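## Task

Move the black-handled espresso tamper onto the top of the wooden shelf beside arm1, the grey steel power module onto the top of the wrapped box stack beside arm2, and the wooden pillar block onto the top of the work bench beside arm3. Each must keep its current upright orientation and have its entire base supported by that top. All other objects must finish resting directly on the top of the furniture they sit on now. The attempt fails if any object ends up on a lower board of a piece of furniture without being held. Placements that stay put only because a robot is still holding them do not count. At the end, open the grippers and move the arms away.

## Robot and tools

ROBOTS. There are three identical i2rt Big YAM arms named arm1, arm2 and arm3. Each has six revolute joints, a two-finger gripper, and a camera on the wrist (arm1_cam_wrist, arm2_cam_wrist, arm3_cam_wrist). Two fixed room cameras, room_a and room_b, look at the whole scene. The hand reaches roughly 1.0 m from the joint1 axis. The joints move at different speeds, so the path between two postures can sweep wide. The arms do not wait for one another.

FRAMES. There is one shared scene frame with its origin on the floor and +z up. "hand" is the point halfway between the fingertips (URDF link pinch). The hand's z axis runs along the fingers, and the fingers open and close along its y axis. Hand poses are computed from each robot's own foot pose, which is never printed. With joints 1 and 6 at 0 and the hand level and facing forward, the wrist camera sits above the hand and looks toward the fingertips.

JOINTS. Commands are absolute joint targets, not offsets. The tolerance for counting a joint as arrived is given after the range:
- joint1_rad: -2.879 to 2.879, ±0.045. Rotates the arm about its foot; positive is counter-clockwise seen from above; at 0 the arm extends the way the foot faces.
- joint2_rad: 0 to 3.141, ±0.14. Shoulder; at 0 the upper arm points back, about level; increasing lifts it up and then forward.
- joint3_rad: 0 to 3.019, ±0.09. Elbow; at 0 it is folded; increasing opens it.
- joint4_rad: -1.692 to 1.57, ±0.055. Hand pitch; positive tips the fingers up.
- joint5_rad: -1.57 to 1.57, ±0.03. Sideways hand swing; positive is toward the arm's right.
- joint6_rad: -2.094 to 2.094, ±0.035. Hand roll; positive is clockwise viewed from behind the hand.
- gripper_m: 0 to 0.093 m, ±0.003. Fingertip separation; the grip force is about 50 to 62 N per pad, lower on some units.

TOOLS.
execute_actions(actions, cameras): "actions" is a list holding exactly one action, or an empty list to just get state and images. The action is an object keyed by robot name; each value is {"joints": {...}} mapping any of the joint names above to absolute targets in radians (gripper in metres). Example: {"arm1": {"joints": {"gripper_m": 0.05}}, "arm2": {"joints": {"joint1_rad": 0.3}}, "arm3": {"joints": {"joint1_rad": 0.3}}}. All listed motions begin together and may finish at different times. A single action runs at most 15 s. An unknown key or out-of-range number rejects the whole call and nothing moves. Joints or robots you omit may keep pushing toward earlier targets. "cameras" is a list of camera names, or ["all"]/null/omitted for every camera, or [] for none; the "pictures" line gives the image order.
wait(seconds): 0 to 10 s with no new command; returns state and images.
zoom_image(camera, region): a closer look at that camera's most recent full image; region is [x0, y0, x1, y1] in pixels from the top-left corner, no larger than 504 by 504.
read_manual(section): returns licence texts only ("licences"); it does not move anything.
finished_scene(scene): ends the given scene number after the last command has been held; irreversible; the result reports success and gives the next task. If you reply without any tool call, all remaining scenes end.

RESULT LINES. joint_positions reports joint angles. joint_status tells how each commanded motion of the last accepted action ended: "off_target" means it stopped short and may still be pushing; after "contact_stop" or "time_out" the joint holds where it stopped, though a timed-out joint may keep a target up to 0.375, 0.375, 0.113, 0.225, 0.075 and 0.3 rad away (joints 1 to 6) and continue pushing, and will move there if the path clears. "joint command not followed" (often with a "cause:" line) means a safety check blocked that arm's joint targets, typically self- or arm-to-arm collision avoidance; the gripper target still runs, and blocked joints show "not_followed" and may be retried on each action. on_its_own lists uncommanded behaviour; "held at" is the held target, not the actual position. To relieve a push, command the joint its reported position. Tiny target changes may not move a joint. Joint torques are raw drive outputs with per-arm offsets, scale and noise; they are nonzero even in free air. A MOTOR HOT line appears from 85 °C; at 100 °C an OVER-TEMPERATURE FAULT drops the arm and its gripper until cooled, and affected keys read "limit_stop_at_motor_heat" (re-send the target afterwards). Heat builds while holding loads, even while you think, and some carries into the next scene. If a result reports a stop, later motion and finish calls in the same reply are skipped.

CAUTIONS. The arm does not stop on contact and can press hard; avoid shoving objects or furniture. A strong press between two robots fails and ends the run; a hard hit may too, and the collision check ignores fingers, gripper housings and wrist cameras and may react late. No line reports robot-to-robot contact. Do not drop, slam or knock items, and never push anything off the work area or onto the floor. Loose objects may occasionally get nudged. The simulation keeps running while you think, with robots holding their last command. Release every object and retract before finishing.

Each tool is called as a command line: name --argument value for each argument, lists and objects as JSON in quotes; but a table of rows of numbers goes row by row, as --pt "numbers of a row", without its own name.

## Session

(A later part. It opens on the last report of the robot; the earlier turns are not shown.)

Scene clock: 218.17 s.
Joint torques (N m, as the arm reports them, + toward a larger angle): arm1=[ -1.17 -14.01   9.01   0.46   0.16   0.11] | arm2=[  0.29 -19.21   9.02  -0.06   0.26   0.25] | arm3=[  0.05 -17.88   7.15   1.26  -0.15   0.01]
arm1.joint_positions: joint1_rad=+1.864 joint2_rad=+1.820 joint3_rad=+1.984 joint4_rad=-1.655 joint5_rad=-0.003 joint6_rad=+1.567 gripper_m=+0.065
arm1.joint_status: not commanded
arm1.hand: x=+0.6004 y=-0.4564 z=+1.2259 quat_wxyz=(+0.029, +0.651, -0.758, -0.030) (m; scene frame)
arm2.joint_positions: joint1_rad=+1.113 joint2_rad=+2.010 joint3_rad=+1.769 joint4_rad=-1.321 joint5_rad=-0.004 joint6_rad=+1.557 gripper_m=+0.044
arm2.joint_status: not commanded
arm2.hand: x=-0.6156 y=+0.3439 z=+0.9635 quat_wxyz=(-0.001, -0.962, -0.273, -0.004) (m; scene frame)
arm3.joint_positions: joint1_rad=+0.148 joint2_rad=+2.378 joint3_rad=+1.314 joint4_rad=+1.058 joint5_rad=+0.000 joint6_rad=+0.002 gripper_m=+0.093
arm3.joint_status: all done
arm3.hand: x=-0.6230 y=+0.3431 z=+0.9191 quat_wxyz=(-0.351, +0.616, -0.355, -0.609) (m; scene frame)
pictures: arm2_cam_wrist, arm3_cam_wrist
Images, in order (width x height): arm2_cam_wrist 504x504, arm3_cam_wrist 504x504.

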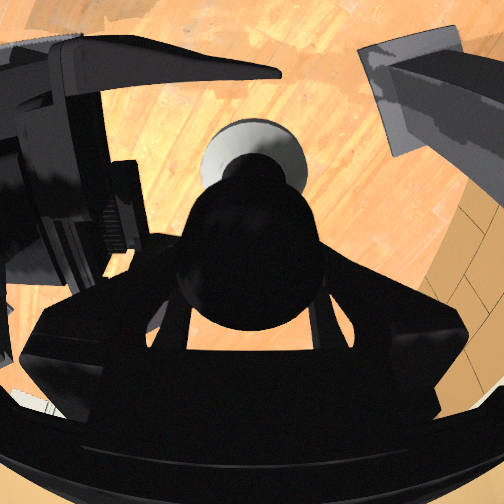

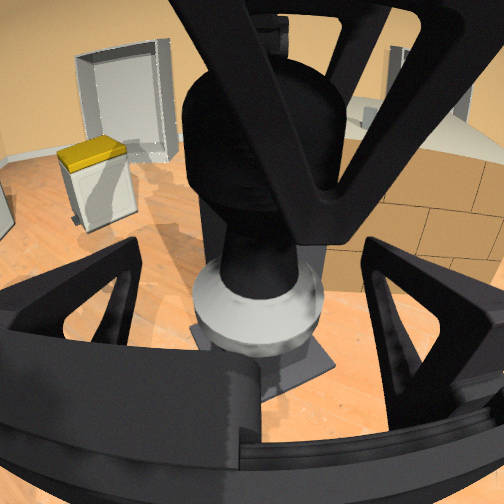

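execute_actions --actions '[{"arm3":{"joints":{"gripper_m":0.035}}}]' --cameras '["arm2_cam_wrist","arm3_cam_wrist"]'

Scene clock: 221.97 s.
Joint torques (N m, as the arm reports them, + toward a larger angle): arm1=[ -1.06 -13.96   9.01   0.48   0.16   0.12] | arm2=[ -0.26 -19.04   9.21   0.06   0.15   0.25] | arm3=[  0.32 -17.57   7.08   1.2   -0.2    0.02]
arm1.joint_positions: joint1_rad=+1.864 joint2_rad=+1.820 joint3_rad=+1.984 joint4_rad=-1.655 joint5_rad=-0.003 joint6_rad=+1.567 gripper_m=+0.065
arm1.joint_status: not commanded
arm1.hand: x=+0.6004 y=-0.4564 z=+1.2259 quat_wxyz=(+0.029, +0.651, -0.758, -0.030) (m; scene frame)
arm2.joint_positions: joint1_rad=+1.111 joint2_rad=+2.013 joint3_rad=+1.766 joint4_rad=-1.324 joint5_rad=+0.000 joint6_rad=+1.558 gripper_m=+0.044
arm2.joint_status: not commanded
arm2.hand: x=-0.6181 y=+0.3446 z=+0.9609 quat_wxyz=(+0.002, -0.962, -0.272, -0.002) (m; scene frame)
arm3.joint_positions: joint1_rad=+0.148 joint2_rad=+2.377 joint3_rad=+1.315 joint4_rad=+1.060 joint5_rad=+0.001 joint6_rad=+0.001 gripper_m=+0.035
arm3.joint_status: all done
arm3.hand: x=-0.6231 y=+0.3436 z=+0.9208 quat_wxyz=(-0.352, +0.614, -0.355, -0.610) (m; scene frame)
pictures: arm2_cam_wrist, arm3_cam_wrist
Images, in order (width x height): arm2_cam_wrist 504x504, arm3_cam_wrist 504x504.

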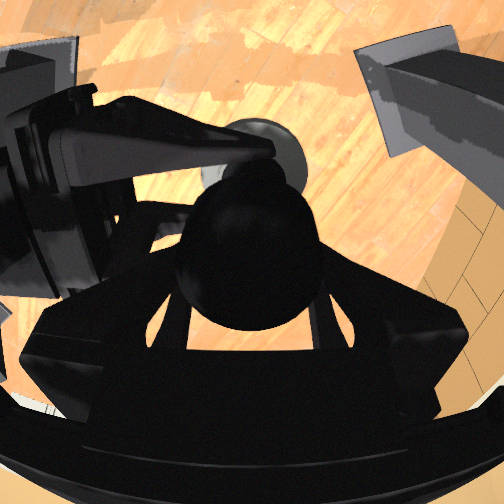

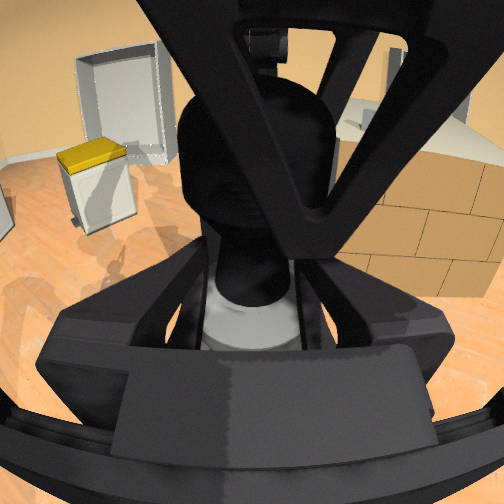

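Fingers are above the disc; close on the neck.

execute_actions --actions '[{"arm3":{"joints":{"gripper_m":0.01}}}]' --cameras '["arm2_cam_wrist","arm3_cam_wrist"]'

Scene clock: 224.57 s.
Joint torques (N m, as the arm reports them, + toward a larger angle): arm1=[ -1.1  -13.96   9.     0.46   0.15   0.12] | arm2=[ -0.32 -19.9    9.35   0.08   0.3    0.23] | arm3=[  0.04 -17.65   7.1    1.15  -0.25  -0.1 ]
arm1.joint_positions: joint1_rad=+1.864 joint2_rad=+1.820 joint3_rad=+1.984 joint4_rad=-1.655 joint5_rad=-0.003 joint6_rad=+1.567 gripper_m=+0.065
arm1.joint_status: not commanded
arm1.hand: x=+0.6004 y=-0.4564 z=+1.2259 quat_wxyz=(+0.029, +0.651, -0.758, -0.030) (m; scene frame)
arm2.joint_positions: joint1_rad=+1.109 joint2_rad=+2.013 joint3_rad=+1.764 joint4_rad=-1.326 joint5_rad=-0.005 joint6_rad=+1.560 gripper_m=+0.044
arm2.joint_status: not commanded
arm2.hand: x=-0.6188 y=+0.3456 z=+0.9599 quat_wxyz=(+0.005, -0.963, -0.270, -0.003) (m; scene frame)
arm3.joint_positions: joint1_rad=+0.147 joint2_rad=+2.376 joint3_rad=+1.315 joint4_rad=+1.061 joint5_rad=+0.002 joint6_rad=+0.011 gripper_m=+0.027
arm3.joint_status: gripper_m off_target (ended at +0.027, target +0.010)
arm3.hand: x=-0.6222 y=+0.3443 z=+0.9218 quat_wxyz=(-0.350, +0.612, -0.358, -0.612) (m; scene frame)
pictures: arm2_cam_wrist, arm3_cam_wrist
Images, in order (width x height): arm2_cam_wrist 504x504, arm3_cam_wrist 504x504.

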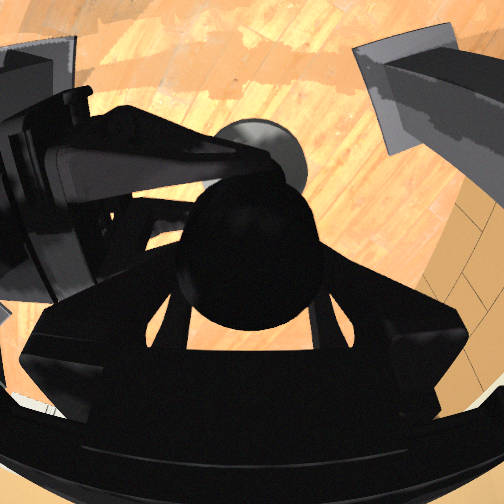

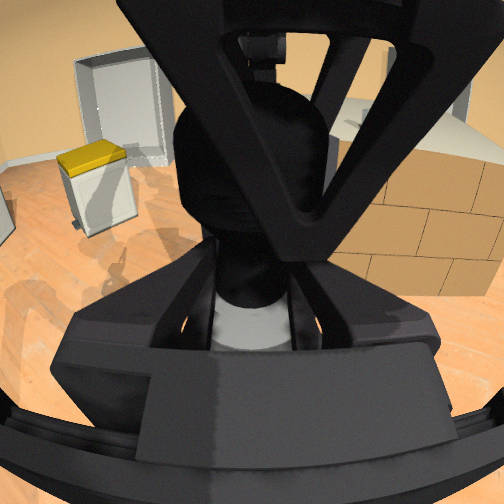

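execute_actions --actions '[{"arm2":{"joints":{"gripper_m":0.056}}}]' --cameras '[]'

execute_actions --actions '[{"arm2":{"joints":{"joint2_rad":1.93,"joint3_rad":2.01,"joint4_rad":-1.62}},"arm1":{"joints":{"gripper_m":0.075}}}]' --cameras '["arm3_cam_wrist"]'

Scene clock: 229.20 s.
Joint torques (N m, as the arm reports them, + toward a larger angle): arm1=[ -1.17 -13.98   9.02   0.47   0.15   0.12] | arm2=[  0.43 -18.95   9.15   0.1    0.22   0.21] | arm3=[  0.09 -19.91   6.88   1.88  -0.25  -0.05]
arm1.joint_positions: joint1_rad=+1.864 joint2_rad=+1.820 joint3_rad=+1.984 joint4_rad=-1.655 joint5_rad=-0.003 joint6_rad=+1.567 gripper_m=+0.065
arm1.joint_status: not commanded
arm1.hand: x=+0.6004 y=-0.4564 z=+1.2259 quat_wxyz=(+0.029, +0.651, -0.758, -0.030) (m; scene frame)
arm2.joint_positions: joint1_rad=+1.109 joint2_rad=+2.011 joint3_rad=+1.764 joint4_rad=-1.327 joint5_rad=-0.003 joint6_rad=+1.560 gripper_m=+0.056
arm2.joint_status: all done
arm2.hand: x=-0.6192 y=+0.3455 z=+0.9608 quat_wxyz=(+0.004, -0.963, -0.270, -0.002) (m; scene frame)
arm3.joint_positions: joint1_rad=+0.147 joint2_rad=+2.411 joint3_rad=+1.315 joint4_rad=+1.039 joint5_rad=+0.002 joint6_rad=+0.007 gripper_m=+0.027
arm3.joint_status: not commanded
arm3.hand: x=-0.6197 y=+0.3399 z=+0.8902 quat_wxyz=(-0.341, +0.630, -0.367, -0.594) (m; scene frame)
pictures: none
No camera images: the call's "cameras" was empty. Leave "cameras" out to get every camera's image.

Scene clock: 230.27 s.
Joint torques (N m, as the arm reports them, + toward a larger angle): arm1=[ -1.18 -14.1    9.02   0.48   0.15   0.11] | arm2=[  0.35 -16.27   9.95  -0.06   0.24   0.21] | arm3=[  0.14 -19.72   6.82   1.93  -0.25  -0.05]
arm1.joint_positions: joint1_rad=+1.864 joint2_rad=+1.820 joint3_rad=+1.984 joint4_rad=-1.655 joint5_rad=-0.003 joint6_rad=+1.567 gripper_m=+0.075
arm1.joint_status: all done
arm1.hand: x=+0.6004 y=-0.4564 z=+1.2259 quat_wxyz=(+0.029, +0.651, -0.758, -0.030) (m; scene frame)
arm2.joint_positions: joint1_rad=+1.109 joint2_rad=+1.921 joint3_rad=+1.982 joint4_rad=-1.610 joint5_rad=-0.003 joint6_rad=+1.560 gripper_m=+0.056
arm2.joint_status: all done
arm2.hand: x=-0.6255 y=+0.3551 z=+1.0963 quat_wxyz=(-0.008, -0.963, -0.270, -0.006) (m; scene frame)
arm3.joint_positions: joint1_rad=+0.147 joint2_rad=+2.411 joint3_rad=+1.315 joint4_rad=+1.039 joint5_rad=+0.002 joint6_rad=+0.007 gripper_m=+0.027
arm3.joint_status: not commanded
arm3.hand: x=-0.6197 y=+0.3399 z=+0.8902 quat_wxyz=(-0.341, +0.630, -0.367, -0.594) (m; scene frame)
pictures: arm3_cam_wrist
Images, in order (width x height): arm3_cam_wrist 504x504.

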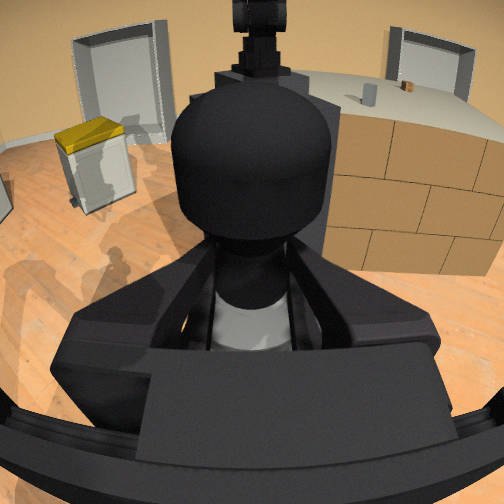

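execute_actions --actions '[{"arm3":{"joints":{"joint1_rad":-2.1,"joint4_rad":1.135}},"arm1":{"joints":{"joint2_rad":2.05,"joint3_rad":1.95,"joint4_rad":-1.45}}}]' --cameras '["arm1_cam_wrist","room_a"]'

zoom_image --camera "room_a" --region '[130, 190, 230, 265]'

Scene clock: 235.90 s.
Joint torques (N m, as the arm reports them, + toward a larger angle): arm1=[ -1.09 -19.68   8.89   0.81   0.16   0.12] | arm2=[  0.32 -16.75   9.77  -0.18   0.22   0.21] | arm3=[ -0.43 -19.94   6.44   2.93  -0.27  -0.04]
arm1.joint_positions: joint1_rad=+1.864 joint2_rad=+2.061 joint3_rad=+1.944 joint4_rad=-1.457 joint5_rad=-0.003 joint6_rad=+1.567 gripper_m=+0.075
arm1.joint_status: all done
arm1.hand: x=+0.5398 y=-0.4472 z=+1.0700 quat_wxyz=(+0.002, +0.651, -0.759, +0.002) (m; scene frame)
arm2.joint_positions: joint1_rad=+1.109 joint2_rad=+1.921 joint3_rad=+1.982 joint4_rad=-1.610 joint5_rad=-0.003 joint6_rad=+1.560 gripper_m=+0.056
arm2.joint_status: not commanded
arm2.hand: x=-0.6255 y=+0.3551 z=+1.0963 quat_wxyz=(-0.008, -0.963, -0.270, -0.006) (m; scene frame)
arm3.joint_positions: joint1_rad=-2.096 joint2_rad=+2.411 joint3_rad=+1.322 joint4_rad=+1.095 joint5_rad=+0.002 joint6_rad=+0.006 gripper_m=+0.027
arm3.joint_status: all done
arm3.hand: x=+0.5274 y=-0.4426 z=+0.9137 quat_wxyz=(-0.708, -0.054, -0.702, +0.053) (m; scene frame)
pictures: arm1_cam_wrist, room_a
Images, in order (width x height): arm1_cam_wrist 504x504, room_a 504x504.

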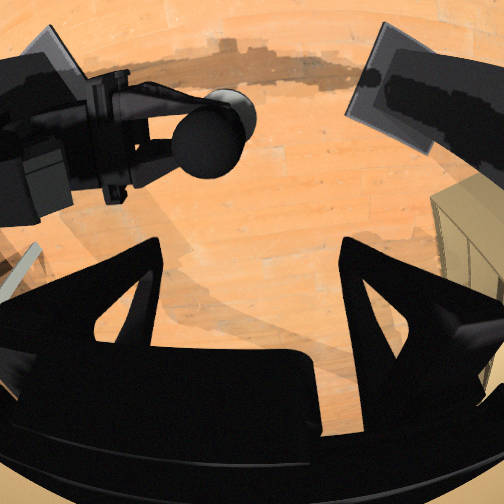

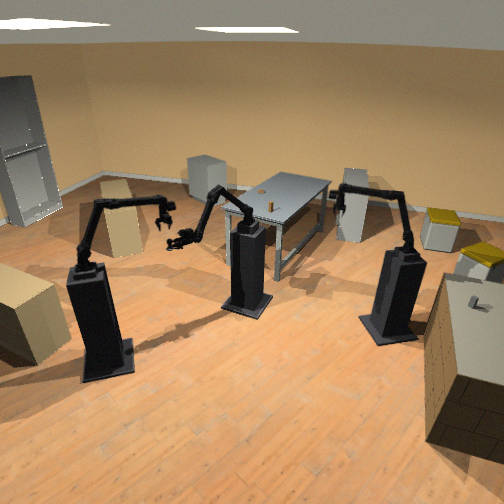

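Region (130, 190, 230, 265) of room_a's 504x504 image, scaled by 5.040, with more detail than that image has; it fills the top 378 rows of this view, and the rest is white.

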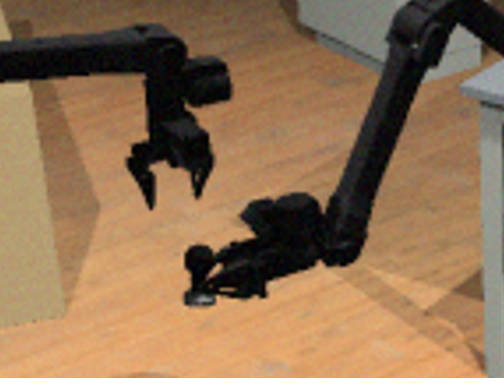

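execute_actions --actions '[{"arm3":{"joints":{"joint4_rad":1.05}},"arm1":{"joints":{"joint1_rad":1.84,"joint2_rad":2.17,"joint3_rad":1.89,"joint4_rad":-1.25,"gripper_m":0.085}}}]' --cameras '["arm1_cam_wrist","arm3_cam_wrist"]'

Scene clock: 242.13 s.
Joint torques (N m, as the arm reports them, + toward a larger angle): arm1=[ -1.28 -18.48   7.98   1.01   0.16   0.12] | arm2=[  0.45 -16.9    9.83  -0.1    0.23   0.21] | arm3=[ -0.34 -19.76   6.57   1.83  -0.27  -0.05]
arm1.joint_positions: joint1_rad=+1.842 joint2_rad=+2.155 joint3_rad=+1.895 joint4_rad=-1.259 joint5_rad=-0.003 joint6_rad=+1.567 gripper_m=+0.085
arm1.joint_status: all done
arm1.hand: x=+0.5116 y=-0.4285 z=+0.9934 quat_wxyz=(+0.020, +0.643, -0.766, -0.019) (m; scene frame)
arm2.joint_positions: joint1_rad=+1.109 joint2_rad=+1.921 joint3_rad=+1.982 joint4_rad=-1.610 joint5_rad=-0.003 joint6_rad=+1.560 gripper_m=+0.056
arm2.joint_status: not commanded
arm2.hand: x=-0.6255 y=+0.3551 z=+1.0963 quat_wxyz=(-0.008, -0.963, -0.270, -0.006) (m; scene frame)
arm3.joint_positions: joint1_rad=-2.096 joint2_rad=+2.411 joint3_rad=+1.321 joint4_rad=+1.041 joint5_rad=+0.002 joint6_rad=+0.006 gripper_m=+0.027
arm3.joint_status: all done
arm3.hand: x=+0.5268 y=-0.4425 z=+0.9001 quat_wxyz=(-0.689, -0.056, -0.721, +0.051) (m; scene frame)
pictures: arm1_cam_wrist, arm3_cam_wrist
Images, in order (width x height): arm1_cam_wrist 504x504, arm3_cam_wrist 504x504.

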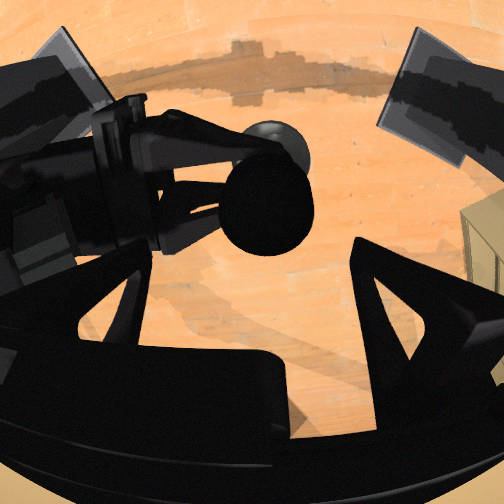

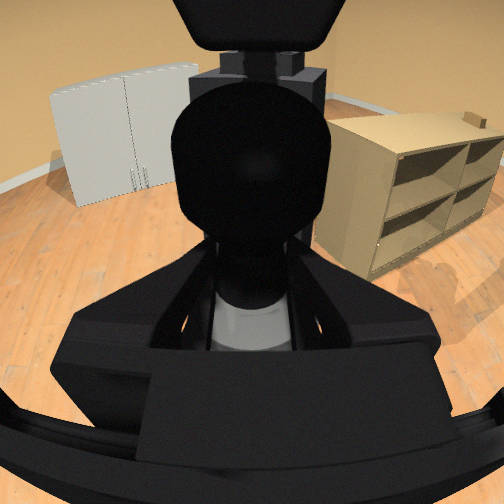

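execute_actions --actions '[{"arm1":{"joints":{"joint2_rad":2.235,"joint4_rad":-1.235,"gripper_m":0.075}}}]' --cameras '["arm1_cam_wrist","arm3_cam_wrist"]'

Scene clock: 245.80 s.
Joint torques (N m, as the arm reports them, + toward a larger angle): arm1=[ -1.22 -18.19   7.82   0.92   0.16   0.12] | arm2=[  0.44 -16.81   9.86  -0.18   0.24   0.22] | arm3=[ -0.4  -19.94   6.54   1.83  -0.26  -0.04]
arm1.joint_positions: joint1_rad=+1.842 joint2_rad=+2.207 joint3_rad=+1.895 joint4_rad=-1.244 joint5_rad=-0.003 joint6_rad=+1.567 gripper_m=+0.075
arm1.joint_status: all done
arm1.hand: x=+0.5120 y=-0.4286 z=+0.9600 quat_wxyz=(+0.008, +0.643, -0.766, -0.005) (m; scene frame)
arm2.joint_positions: joint1_rad=+1.109 joint2_rad=+1.921 joint3_rad=+1.982 joint4_rad=-1.610 joint5_rad=-0.003 joint6_rad=+1.560 gripper_m=+0.056
arm2.joint_status: not commanded
arm2.hand: x=-0.6255 y=+0.3551 z=+1.0963 quat_wxyz=(-0.008, -0.963, -0.270, -0.006) (m; scene frame)
arm3.joint_positions: joint1_rad=-2.096 joint2_rad=+2.411 joint3_rad=+1.321 joint4_rad=+1.041 joint5_rad=+0.002 joint6_rad=+0.006 gripper_m=+0.027
arm3.joint_status: not commanded
arm3.hand: x=+0.5268 y=-0.4425 z=+0.9001 quat_wxyz=(-0.689, -0.056, -0.721, +0.051) (m; scene frame)
pictures: arm1_cam_wrist, arm3_cam_wrist
Images, in order (width x height): arm1_cam_wrist 504x504, arm3_cam_wrist 504x504.

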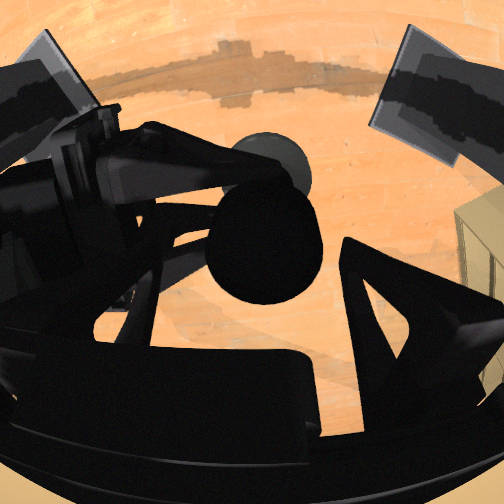

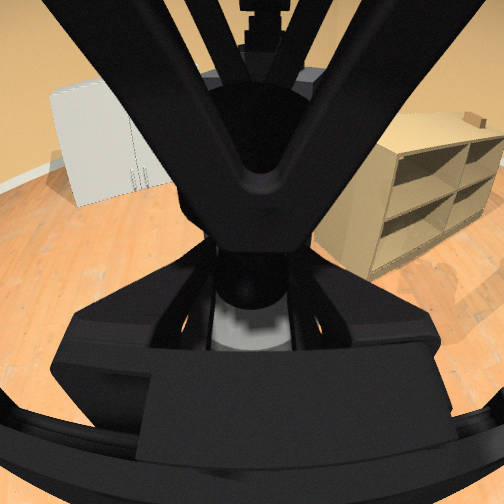

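execute_actions --actions '[{"arm1":{"joints":{"joint2_rad":2.258,"gripper_m":0.062}}}]' --cameras '[]'

execute_actions --actions '[{"arm1":{"joints":{"gripper_m":0.03}}}]' --cameras '["arm1_cam_wrist","arm3_cam_wrist"]'

Scene clock: 256.33 s.
Joint torques (N m, as the arm reports them, + toward a larger angle): arm1=[ -1.32 -17.07   7.72   0.92   0.16   0.13] | arm2=[  0.52 -16.95   9.75  -0.14   0.25   0.2 ] | arm3=[ -0.43 -19.96   6.54   1.84  -0.26  -0.04]
arm1.joint_positions: joint1_rad=+1.842 joint2_rad=+2.218 joint3_rad=+1.895 joint4_rad=-1.244 joint5_rad=-0.003 joint6_rad=+1.567 gripper_m=+0.062
arm1.joint_status: all done
arm1.hand: x=+0.5132 y=-0.4288 z=+0.9526 quat_wxyz=(+0.004, +0.643, -0.766, -0.001) (m; scene frame)
arm2.joint_positions: joint1_rad=+1.109 joint2_rad=+1.921 joint3_rad=+1.982 joint4_rad=-1.610 joint5_rad=-0.003 joint6_rad=+1.560 gripper_m=+0.056
arm2.joint_status: not commanded
arm2.hand: x=-0.6255 y=+0.3551 z=+1.0963 quat_wxyz=(-0.008, -0.963, -0.270, -0.006) (m; scene frame)
arm3.joint_positions: joint1_rad=-2.096 joint2_rad=+2.411 joint3_rad=+1.321 joint4_rad=+1.041 joint5_rad=+0.002 joint6_rad=+0.006 gripper_m=+0.027
arm3.joint_status: not commanded
arm3.hand: x=+0.5268 y=-0.4425 z=+0.9001 quat_wxyz=(-0.689, -0.056, -0.721, +0.051) (m; scene frame)
pictures: none
No camera images: the call's "cameras" was empty. Leave "cameras" out to get every camera's image.

Scene clock: 256.87 s.
Joint torques (N m, as the arm reports them, + toward a larger angle): arm1=[ -1.3  -17.27   7.75   0.91   0.15   0.13] | arm2=[  0.39 -16.94   9.79  -0.14   0.25   0.18] | arm3=[ -0.32 -19.91   6.7    1.89  -0.26  -0.04]
arm1.joint_positions: joint1_rad=+1.842 joint2_rad=+2.219 joint3_rad=+1.895 joint4_rad=-1.244 joint5_rad=-0.003 joint6_rad=+1.567 gripper_m=+0.046
arm1.joint_status: gripper_m off_target (ended at +0.046, target +0.030)
arm1.hand: x=+0.5133 y=-0.4289 z=+0.9521 quat_wxyz=(+0.004, +0.643, -0.766, +0.000) (m; scene frame)
arm2.joint_positions: joint1_rad=+1.109 joint2_rad=+1.921 joint3_rad=+1.982 joint4_rad=-1.610 joint5_rad=-0.003 joint6_rad=+1.560 gripper_m=+0.056
arm2.joint_status: not commanded
arm2.hand: x=-0.6255 y=+0.3551 z=+1.0963 quat_wxyz=(-0.008, -0.963, -0.270, -0.006) (m; scene frame)
arm3.joint_positions: joint1_rad=-2.096 joint2_rad=+2.411 joint3_rad=+1.318 joint4_rad=+1.040 joint5_rad=+0.002 joint6_rad=+0.006 gripper_m=+0.027
arm3.joint_status: not commanded
arm3.hand: x=+0.5260 y=-0.4424 z=+0.8987 quat_wxyz=(-0.688, -0.056, -0.722, +0.051) (m; scene frame)
pictures: arm1_cam_wrist, arm3_cam_wrist
Images, in order (width x height): arm1_cam_wrist 504x504, arm3_cam_wrist 504x504.

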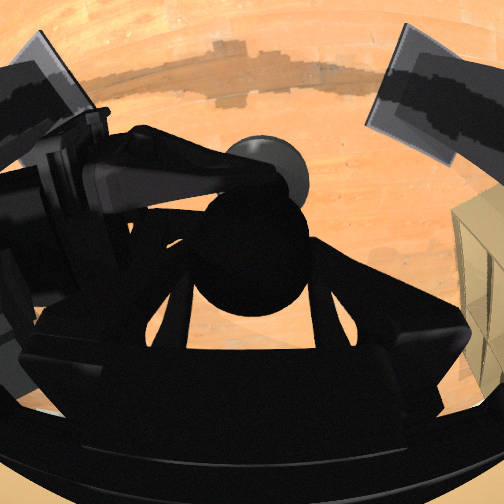

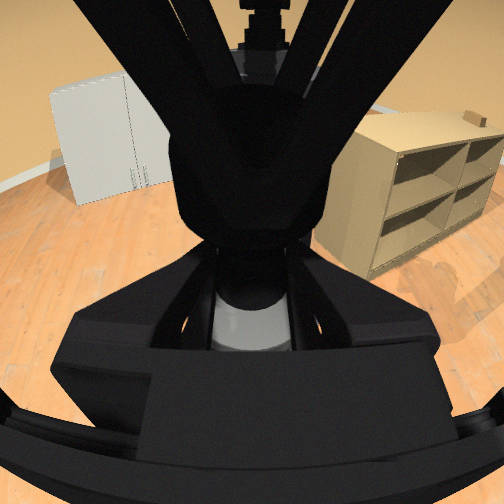

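execute_actions --actions '[{"arm1":{"joints":{"joint2_rad":2.215}},"arm3":{"joints":{"gripper_m":0.093}}}]' --cameras '["arm3_cam_wrist"]'

execute_actions --actions '[{"arm3":{"joints":{"joint2_rad":2.2,"joint3_rad":0.85,"joint4_rad":1.35}}}]' --cameras '["arm3_cam_wrist"]'

execute_actions --actions '[{"arm1":{"joints":{"joint1_rad":-2.1,"joint6_rad":0}}}]' --cameras '[]'

execute_actions --actions '[{"arm1":{"joints":{"joint2_rad":2.54,"joint3_rad":1.82,"joint4_rad":-0.81}}}]' --cameras '["arm1_cam_wrist","room_b"]'

zoom_image --camera "room_b" --region '[380, 220, 440, 280]'

Scene clock: 266.53 s.
Joint torques (N m, as the arm reports them, + toward a larger angle): arm1=[ -1.31 -20.82   7.86   0.85   0.15   0.13] | arm2=[  0.16 -16.95   9.86  -0.13   0.23   0.2 ] | arm3=[ -0.36 -19.63   6.75   1.89  -0.27  -0.04]
arm1.joint_positions: joint1_rad=+1.842 joint2_rad=+2.219 joint3_rad=+1.893 joint4_rad=-1.242 joint5_rad=-0.003 joint6_rad=+1.567 gripper_m=+0.046
arm1.joint_status: all done
arm1.hand: x=+0.5136 y=-0.4289 z=+0.9514 quat_wxyz=(+0.004, +0.643, -0.766, +0.000) (m; scene frame)
arm2.joint_positions: joint1_rad=+1.109 joint2_rad=+1.921 joint3_rad=+1.982 joint4_rad=-1.610 joint5_rad=-0.003 joint6_rad=+1.560 gripper_m=+0.056
arm2.joint_status: not commanded
arm2.hand: x=-0.6255 y=+0.3551 z=+1.0963 quat_wxyz=(-0.008, -0.963, -0.270, -0.006) (m; scene frame)
arm3.joint_positions: joint1_rad=-2.096 joint2_rad=+2.404 joint3_rad=+1.318 joint4_rad=+1.040 joint5_rad=+0.002 joint6_rad=+0.006 gripper_m=+0.093
arm3.joint_status: all done
arm3.hand: x=+0.5270 y=-0.4426 z=+0.9039 quat_wxyz=(-0.690, -0.056, -0.720, +0.051) (m; scene frame)
pictures: arm3_cam_wrist
Images, in order (width x height): arm3_cam_wrist 504x504.

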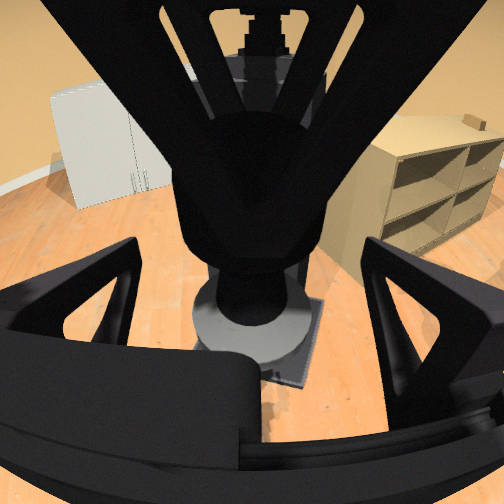

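Scene clock: 267.83 s.
Joint torques (N m, as the arm reports them, + toward a larger angle): arm1=[ -1.27 -20.36   7.86   0.83   0.15   0.13] | arm2=[  0.54 -16.62   9.84  -0.07   0.22   0.23] | arm3=[ -0.37 -14.47   3.88   2.09  -0.27  -0.04]
arm1.joint_positions: joint1_rad=+1.842 joint2_rad=+2.219 joint3_rad=+1.893 joint4_rad=-1.242 joint5_rad=-0.003 joint6_rad=+1.567 gripper_m=+0.046
arm1.joint_status: not commanded
arm1.hand: x=+0.5136 y=-0.4289 z=+0.9514 quat_wxyz=(+0.004, +0.643, -0.766, +0.000) (m; scene frame)
arm2.joint_positions: joint1_rad=+1.109 joint2_rad=+1.921 joint3_rad=+1.982 joint4_rad=-1.610 joint5_rad=-0.003 joint6_rad=+1.560 gripper_m=+0.056
arm2.joint_status: not commanded
arm2.hand: x=-0.6255 y=+0.3551 z=+1.0963 quat_wxyz=(-0.008, -0.963, -0.270, -0.006) (m; scene frame)
arm3.joint_positions: joint1_rad=-2.096 joint2_rad=+2.202 joint3_rad=+0.842 joint4_rad=+1.334 joint5_rad=+0.002 joint6_rad=+0.006 gripper_m=+0.093
arm3.joint_status: all done
arm3.hand: x=+0.3829 y=-0.4208 z=+0.9341 quat_wxyz=(-0.698, -0.055, -0.713, +0.052) (m; scene frame)
pictures: arm3_cam_wrist
Images, in order (width x height): arm3_cam_wrist 504x504.

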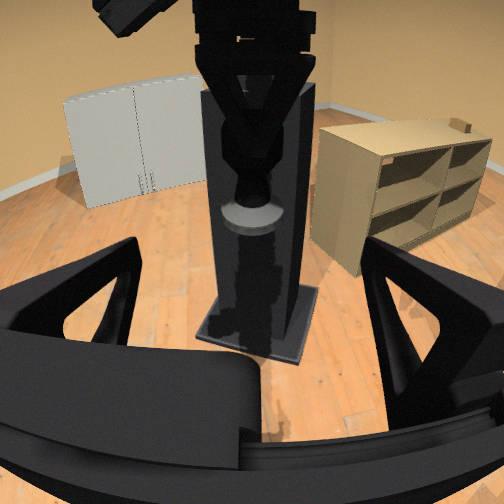

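Scene clock: 271.17 s.
Joint torques (N m, as the arm reports them, + toward a larger angle): arm1=[ -1.81 -20.6    7.99   0.27  -0.07   0.03] | arm2=[  0.39 -16.93   9.77  -0.2    0.24   0.22] | arm3=[ -0.37 -14.09   4.     2.08  -0.26  -0.04]
arm1.joint_positions: joint1_rad=-2.094 joint2_rad=+2.219 joint3_rad=+1.893 joint4_rad=-1.227 joint5_rad=+0.001 joint6_rad=+0.007 gripper_m=+0.046
arm1.joint_status: all done
arm1.hand: x=+1.5471 y=-1.1016 z=+0.9494 quat_wxyz=(-0.007, -0.471, -0.882, +0.006) (m; scene frame)
arm2.joint_positions: joint1_rad=+1.109 joint2_rad=+1.921 joint3_rad=+1.982 joint4_rad=-1.610 joint5_rad=-0.003 joint6_rad=+1.560 gripper_m=+0.056
arm2.joint_status: not commanded
arm2.hand: x=-0.6255 y=+0.3551 z=+1.0963 quat_wxyz=(-0.008, -0.963, -0.270, -0.006) (m; scene frame)
arm3.joint_positions: joint1_rad=-2.096 joint2_rad=+2.202 joint3_rad=+0.842 joint4_rad=+1.334 joint5_rad=+0.002 joint6_rad=+0.006 gripper_m=+0.093
arm3.joint_status: not commanded
arm3.hand: x=+0.3829 y=-0.4208 z=+0.9341 quat_wxyz=(-0.698, -0.055, -0.713, +0.052) (m; scene frame)
pictures: none
No camera images: the call's "cameras" was empty. Leave "cameras" out to get every camera's image.

Scene clock: 272.37 s.
Joint torques (N m, as the arm reports them, + toward a larger angle): arm1=[ -0.88 -22.78   7.28   0.93  -0.13   0.04] | arm2=[  0.24 -17.09   9.74  -0.15   0.24   0.21] | arm3=[ -0.36 -14.05   4.     2.08  -0.26  -0.04]
arm1.joint_positions: joint1_rad=-2.102 joint2_rad=+2.569 joint3_rad=+1.803 joint4_rad=-0.818 joint5_rad=+0.002 joint6_rad=+0.007 gripper_m=+0.045
arm1.joint_status: all done
arm1.hand: x=+1.5293 y=-1.0872 z=+0.6938 quat_wxyz=(+0.007, -0.474, -0.880, -0.001) (m; scene frame)
arm2.joint_positions: joint1_rad=+1.109 joint2_rad=+1.921 joint3_rad=+1.982 joint4_rad=-1.610 joint5_rad=-0.003 joint6_rad=+1.560 gripper_m=+0.056
arm2.joint_status: not commanded
arm2.hand: x=-0.6255 y=+0.3551 z=+1.0963 quat_wxyz=(-0.008, -0.963, -0.270, -0.006) (m; scene frame)
arm3.joint_positions: joint1_rad=-2.096 joint2_rad=+2.202 joint3_rad=+0.842 joint4_rad=+1.334 joint5_rad=+0.002 joint6_rad=+0.006 gripper_m=+0.093
arm3.joint_status: not commanded
arm3.hand: x=+0.3829 y=-0.4208 z=+0.9341 quat_wxyz=(-0.698, -0.055, -0.713, +0.052) (m; scene frame)
pictures: arm1_cam_wrist, room_b
Images, in order (width x height): arm1_cam_wrist 504x504, room_b 504x504.

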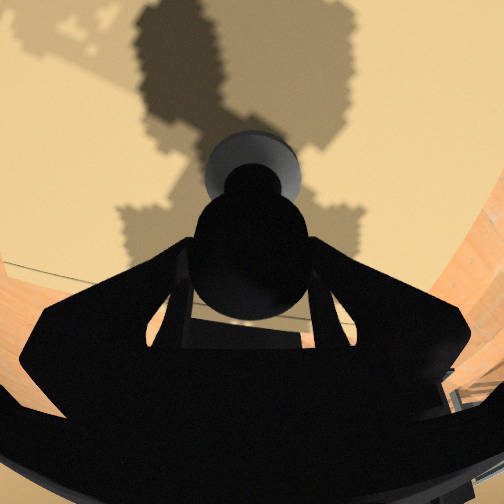

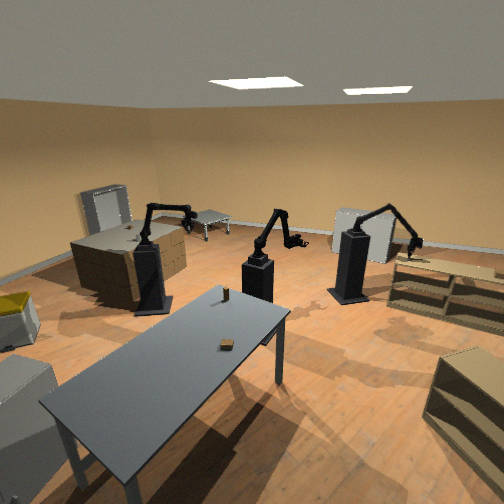

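Region (380, 220, 440, 280) of room_b's 504x504 image, scaled by 8.400, with more detail than that image has.

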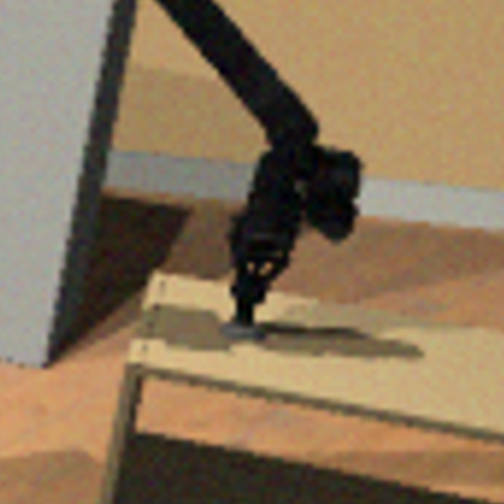

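execute_actions --actions '[{"arm1":{"joints":{"joint2_rad":2.62,"joint4_rad":-0.785}}}]' --cameras '[]'

Scene clock: 276.00 s.
Joint torques (N m, as the arm reports them, + toward a larger angle): arm1=[ -1.02 -17.24   7.33   1.29  -0.12   0.04] | arm2=[  0.43 -16.99   9.78  -0.25   0.24   0.21] | arm3=[ -0.38 -14.09   3.99   2.09  -0.26  -0.04]
arm1.joint_positions: joint1_rad=-2.102 joint2_rad=+2.570 joint3_rad=+1.803 joint4_rad=-0.800 joint5_rad=+0.002 joint6_rad=+0.006 gripper_m=+0.045
arm1.joint_status: all done
arm1.hand: x=+1.5316 y=-1.0907 z=+0.6933 quat_wxyz=(+0.000, -0.474, -0.881, +0.003) (m; scene frame)
arm2.joint_positions: joint1_rad=+1.109 joint2_rad=+1.921 joint3_rad=+1.982 joint4_rad=-1.610 joint5_rad=-0.003 joint6_rad=+1.560 gripper_m=+0.056
arm2.joint_status: not commanded
arm2.hand: x=-0.6255 y=+0.3551 z=+1.0963 quat_wxyz=(-0.008, -0.963, -0.270, -0.006) (m; scene frame)
arm3.joint_positions: joint1_rad=-2.096 joint2_rad=+2.202 joint3_rad=+0.842 joint4_rad=+1.334 joint5_rad=+0.002 joint6_rad=+0.006 gripper_m=+0.093
arm3.joint_status: not commanded
arm3.hand: x=+0.3829 y=-0.4208 z=+0.9341 quat_wxyz=(-0.698, -0.055, -0.713, +0.052) (m; scene frame)
pictures: none
No camera images: the call's "cameras" was empty. Leave "cameras" out to get every camera's image.

In contact.

execute_actions --actions '[{"arm1":{"joints":{"joint2_rad":2.585,"gripper_m":0.093}}}]' --cameras '[]'

execute_actions --actions '[{"arm1":{"joints":{"joint2_rad":2.2,"joint4_rad":-1.15}}}]'

Scene clock: 279.77 s.
Joint torques (N m, as the arm reports them, + toward a larger angle): arm1=[ -1.32 -19.86   7.25   1.01  -0.13   0.04] | arm2=[  0.68 -16.66   9.81  -0.04   0.21   0.19] | arm3=[ -0.37 -14.06   4.     2.09  -0.26  -0.04]
arm1.joint_positions: joint1_rad=-2.102 joint2_rad=+2.570 joint3_rad=+1.803 joint4_rad=-0.794 joint5_rad=+0.002 joint6_rad=+0.006 gripper_m=+0.093
arm1.joint_status: all done
arm1.hand: x=+1.5324 y=-1.0919 z=+0.6934 quat_wxyz=(-0.003, -0.474, -0.881, +0.005) (m; scene frame)
arm2.joint_positions: joint1_rad=+1.109 joint2_rad=+1.921 joint3_rad=+1.982 joint4_rad=-1.610 joint5_rad=-0.003 joint6_rad=+1.560 gripper_m=+0.056
arm2.joint_status: not commanded
arm2.hand: x=-0.6255 y=+0.3551 z=+1.0963 quat_wxyz=(-0.008, -0.963, -0.270, -0.006) (m; scene frame)
arm3.joint_positions: joint1_rad=-2.096 joint2_rad=+2.202 joint3_rad=+0.842 joint4_rad=+1.334 joint5_rad=+0.002 joint6_rad=+0.006 gripper_m=+0.093
arm3.joint_status: not commanded
arm3.hand: x=+0.3829 y=-0.4208 z=+0.9341 quat_wxyz=(-0.698, -0.055, -0.713, +0.052) (m; scene frame)
pictures: none
No camera images: the call's "cameras" was empty. Leave "cameras" out to get every camera's image.

Scene clock: 281.20 s.
Joint torques (N m, as the arm reports them, + toward a larger angle): arm1=[ -1.01 -17.98   8.76   0.46  -0.14   0.04] | arm2=[  0.25 -16.95   9.79  -0.14   0.24   0.23] | arm3=[ -0.37 -14.07   4.     2.08  -0.26  -0.04]
arm1.joint_positions: joint1_rad=-2.102 joint2_rad=+2.169 joint3_rad=+1.811 joint4_rad=-1.143 joint5_rad=+0.002 joint6_rad=+0.006 gripper_m=+0.093
arm1.joint_status: all done
arm1.hand: x=+1.5397 y=-1.1012 z=+0.9523 quat_wxyz=(-0.029, -0.473, -0.880, +0.019) (m; scene frame)
arm2.joint_positions: joint1_rad=+1.109 joint2_rad=+1.921 joint3_rad=+1.982 joint4_rad=-1.610 joint5_rad=-0.003 joint6_rad=+1.560 gripper_m=+0.056
arm2.joint_status: not commanded
arm2.hand: x=-0.6255 y=+0.3551 z=+1.0963 quat_wxyz=(-0.008, -0.963, -0.270, -0.006) (m; scene frame)
arm3.joint_positions: joint1_rad=-2.096 joint2_rad=+2.202 joint3_rad=+0.842 joint4_rad=+1.334 joint5_rad=+0.002 joint6_rad=+0.006 gripper_m=+0.093
arm3.joint_status: not commanded
arm3.hand: x=+0.3829 y=-0.4208 z=+0.9341 quat_wxyz=(-0.698, -0.055, -0.713, +0.052) (m; scene frame)
pictures: arm1_cam_wrist, arm2_cam_wrist, arm3_cam_wrist, room_a, room_b
Images, in order (width x height): arm1_cam_wrist 504x504, arm2_cam_wrist 504x504, arm3_cam_wrist 504x504, room_a 504x504, room_b 504x504.

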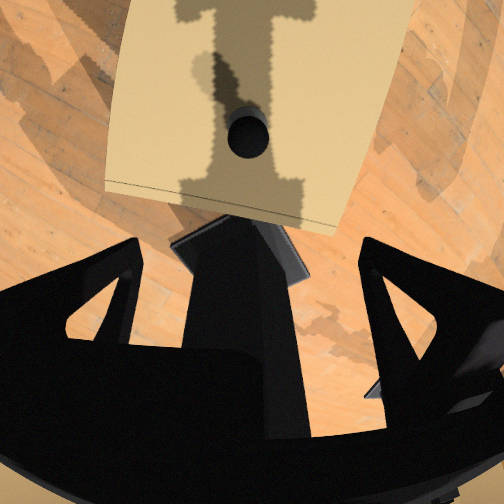

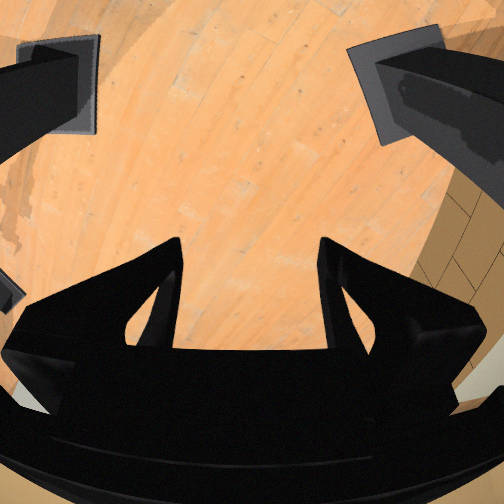

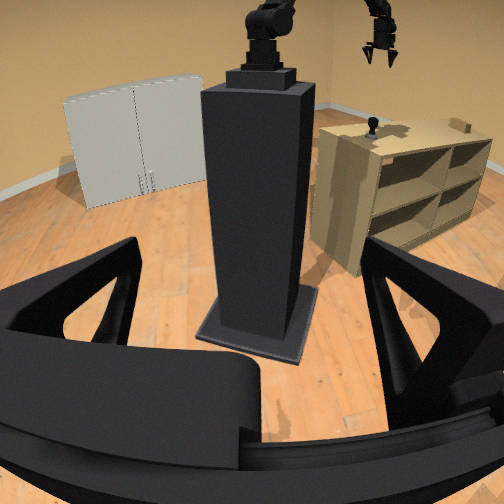

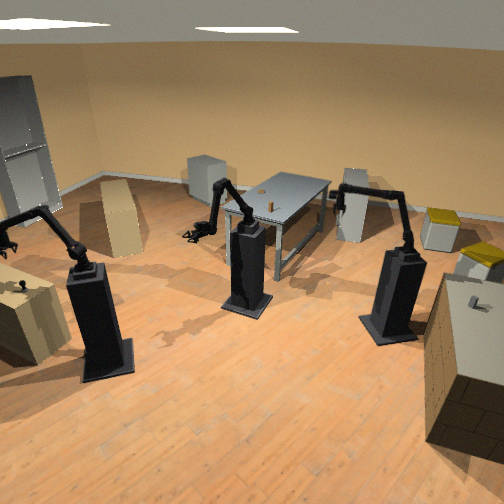

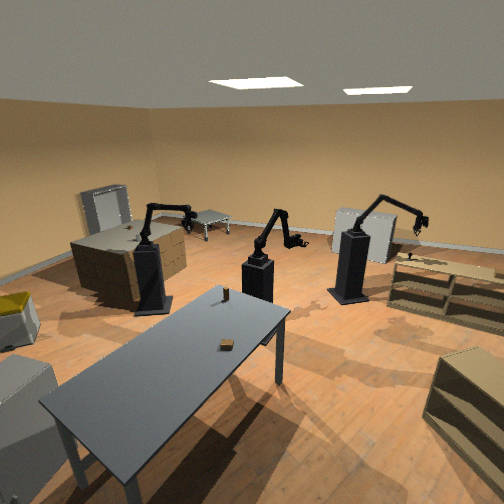

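finished_scene --scene 1

The scene is finished: the task was done.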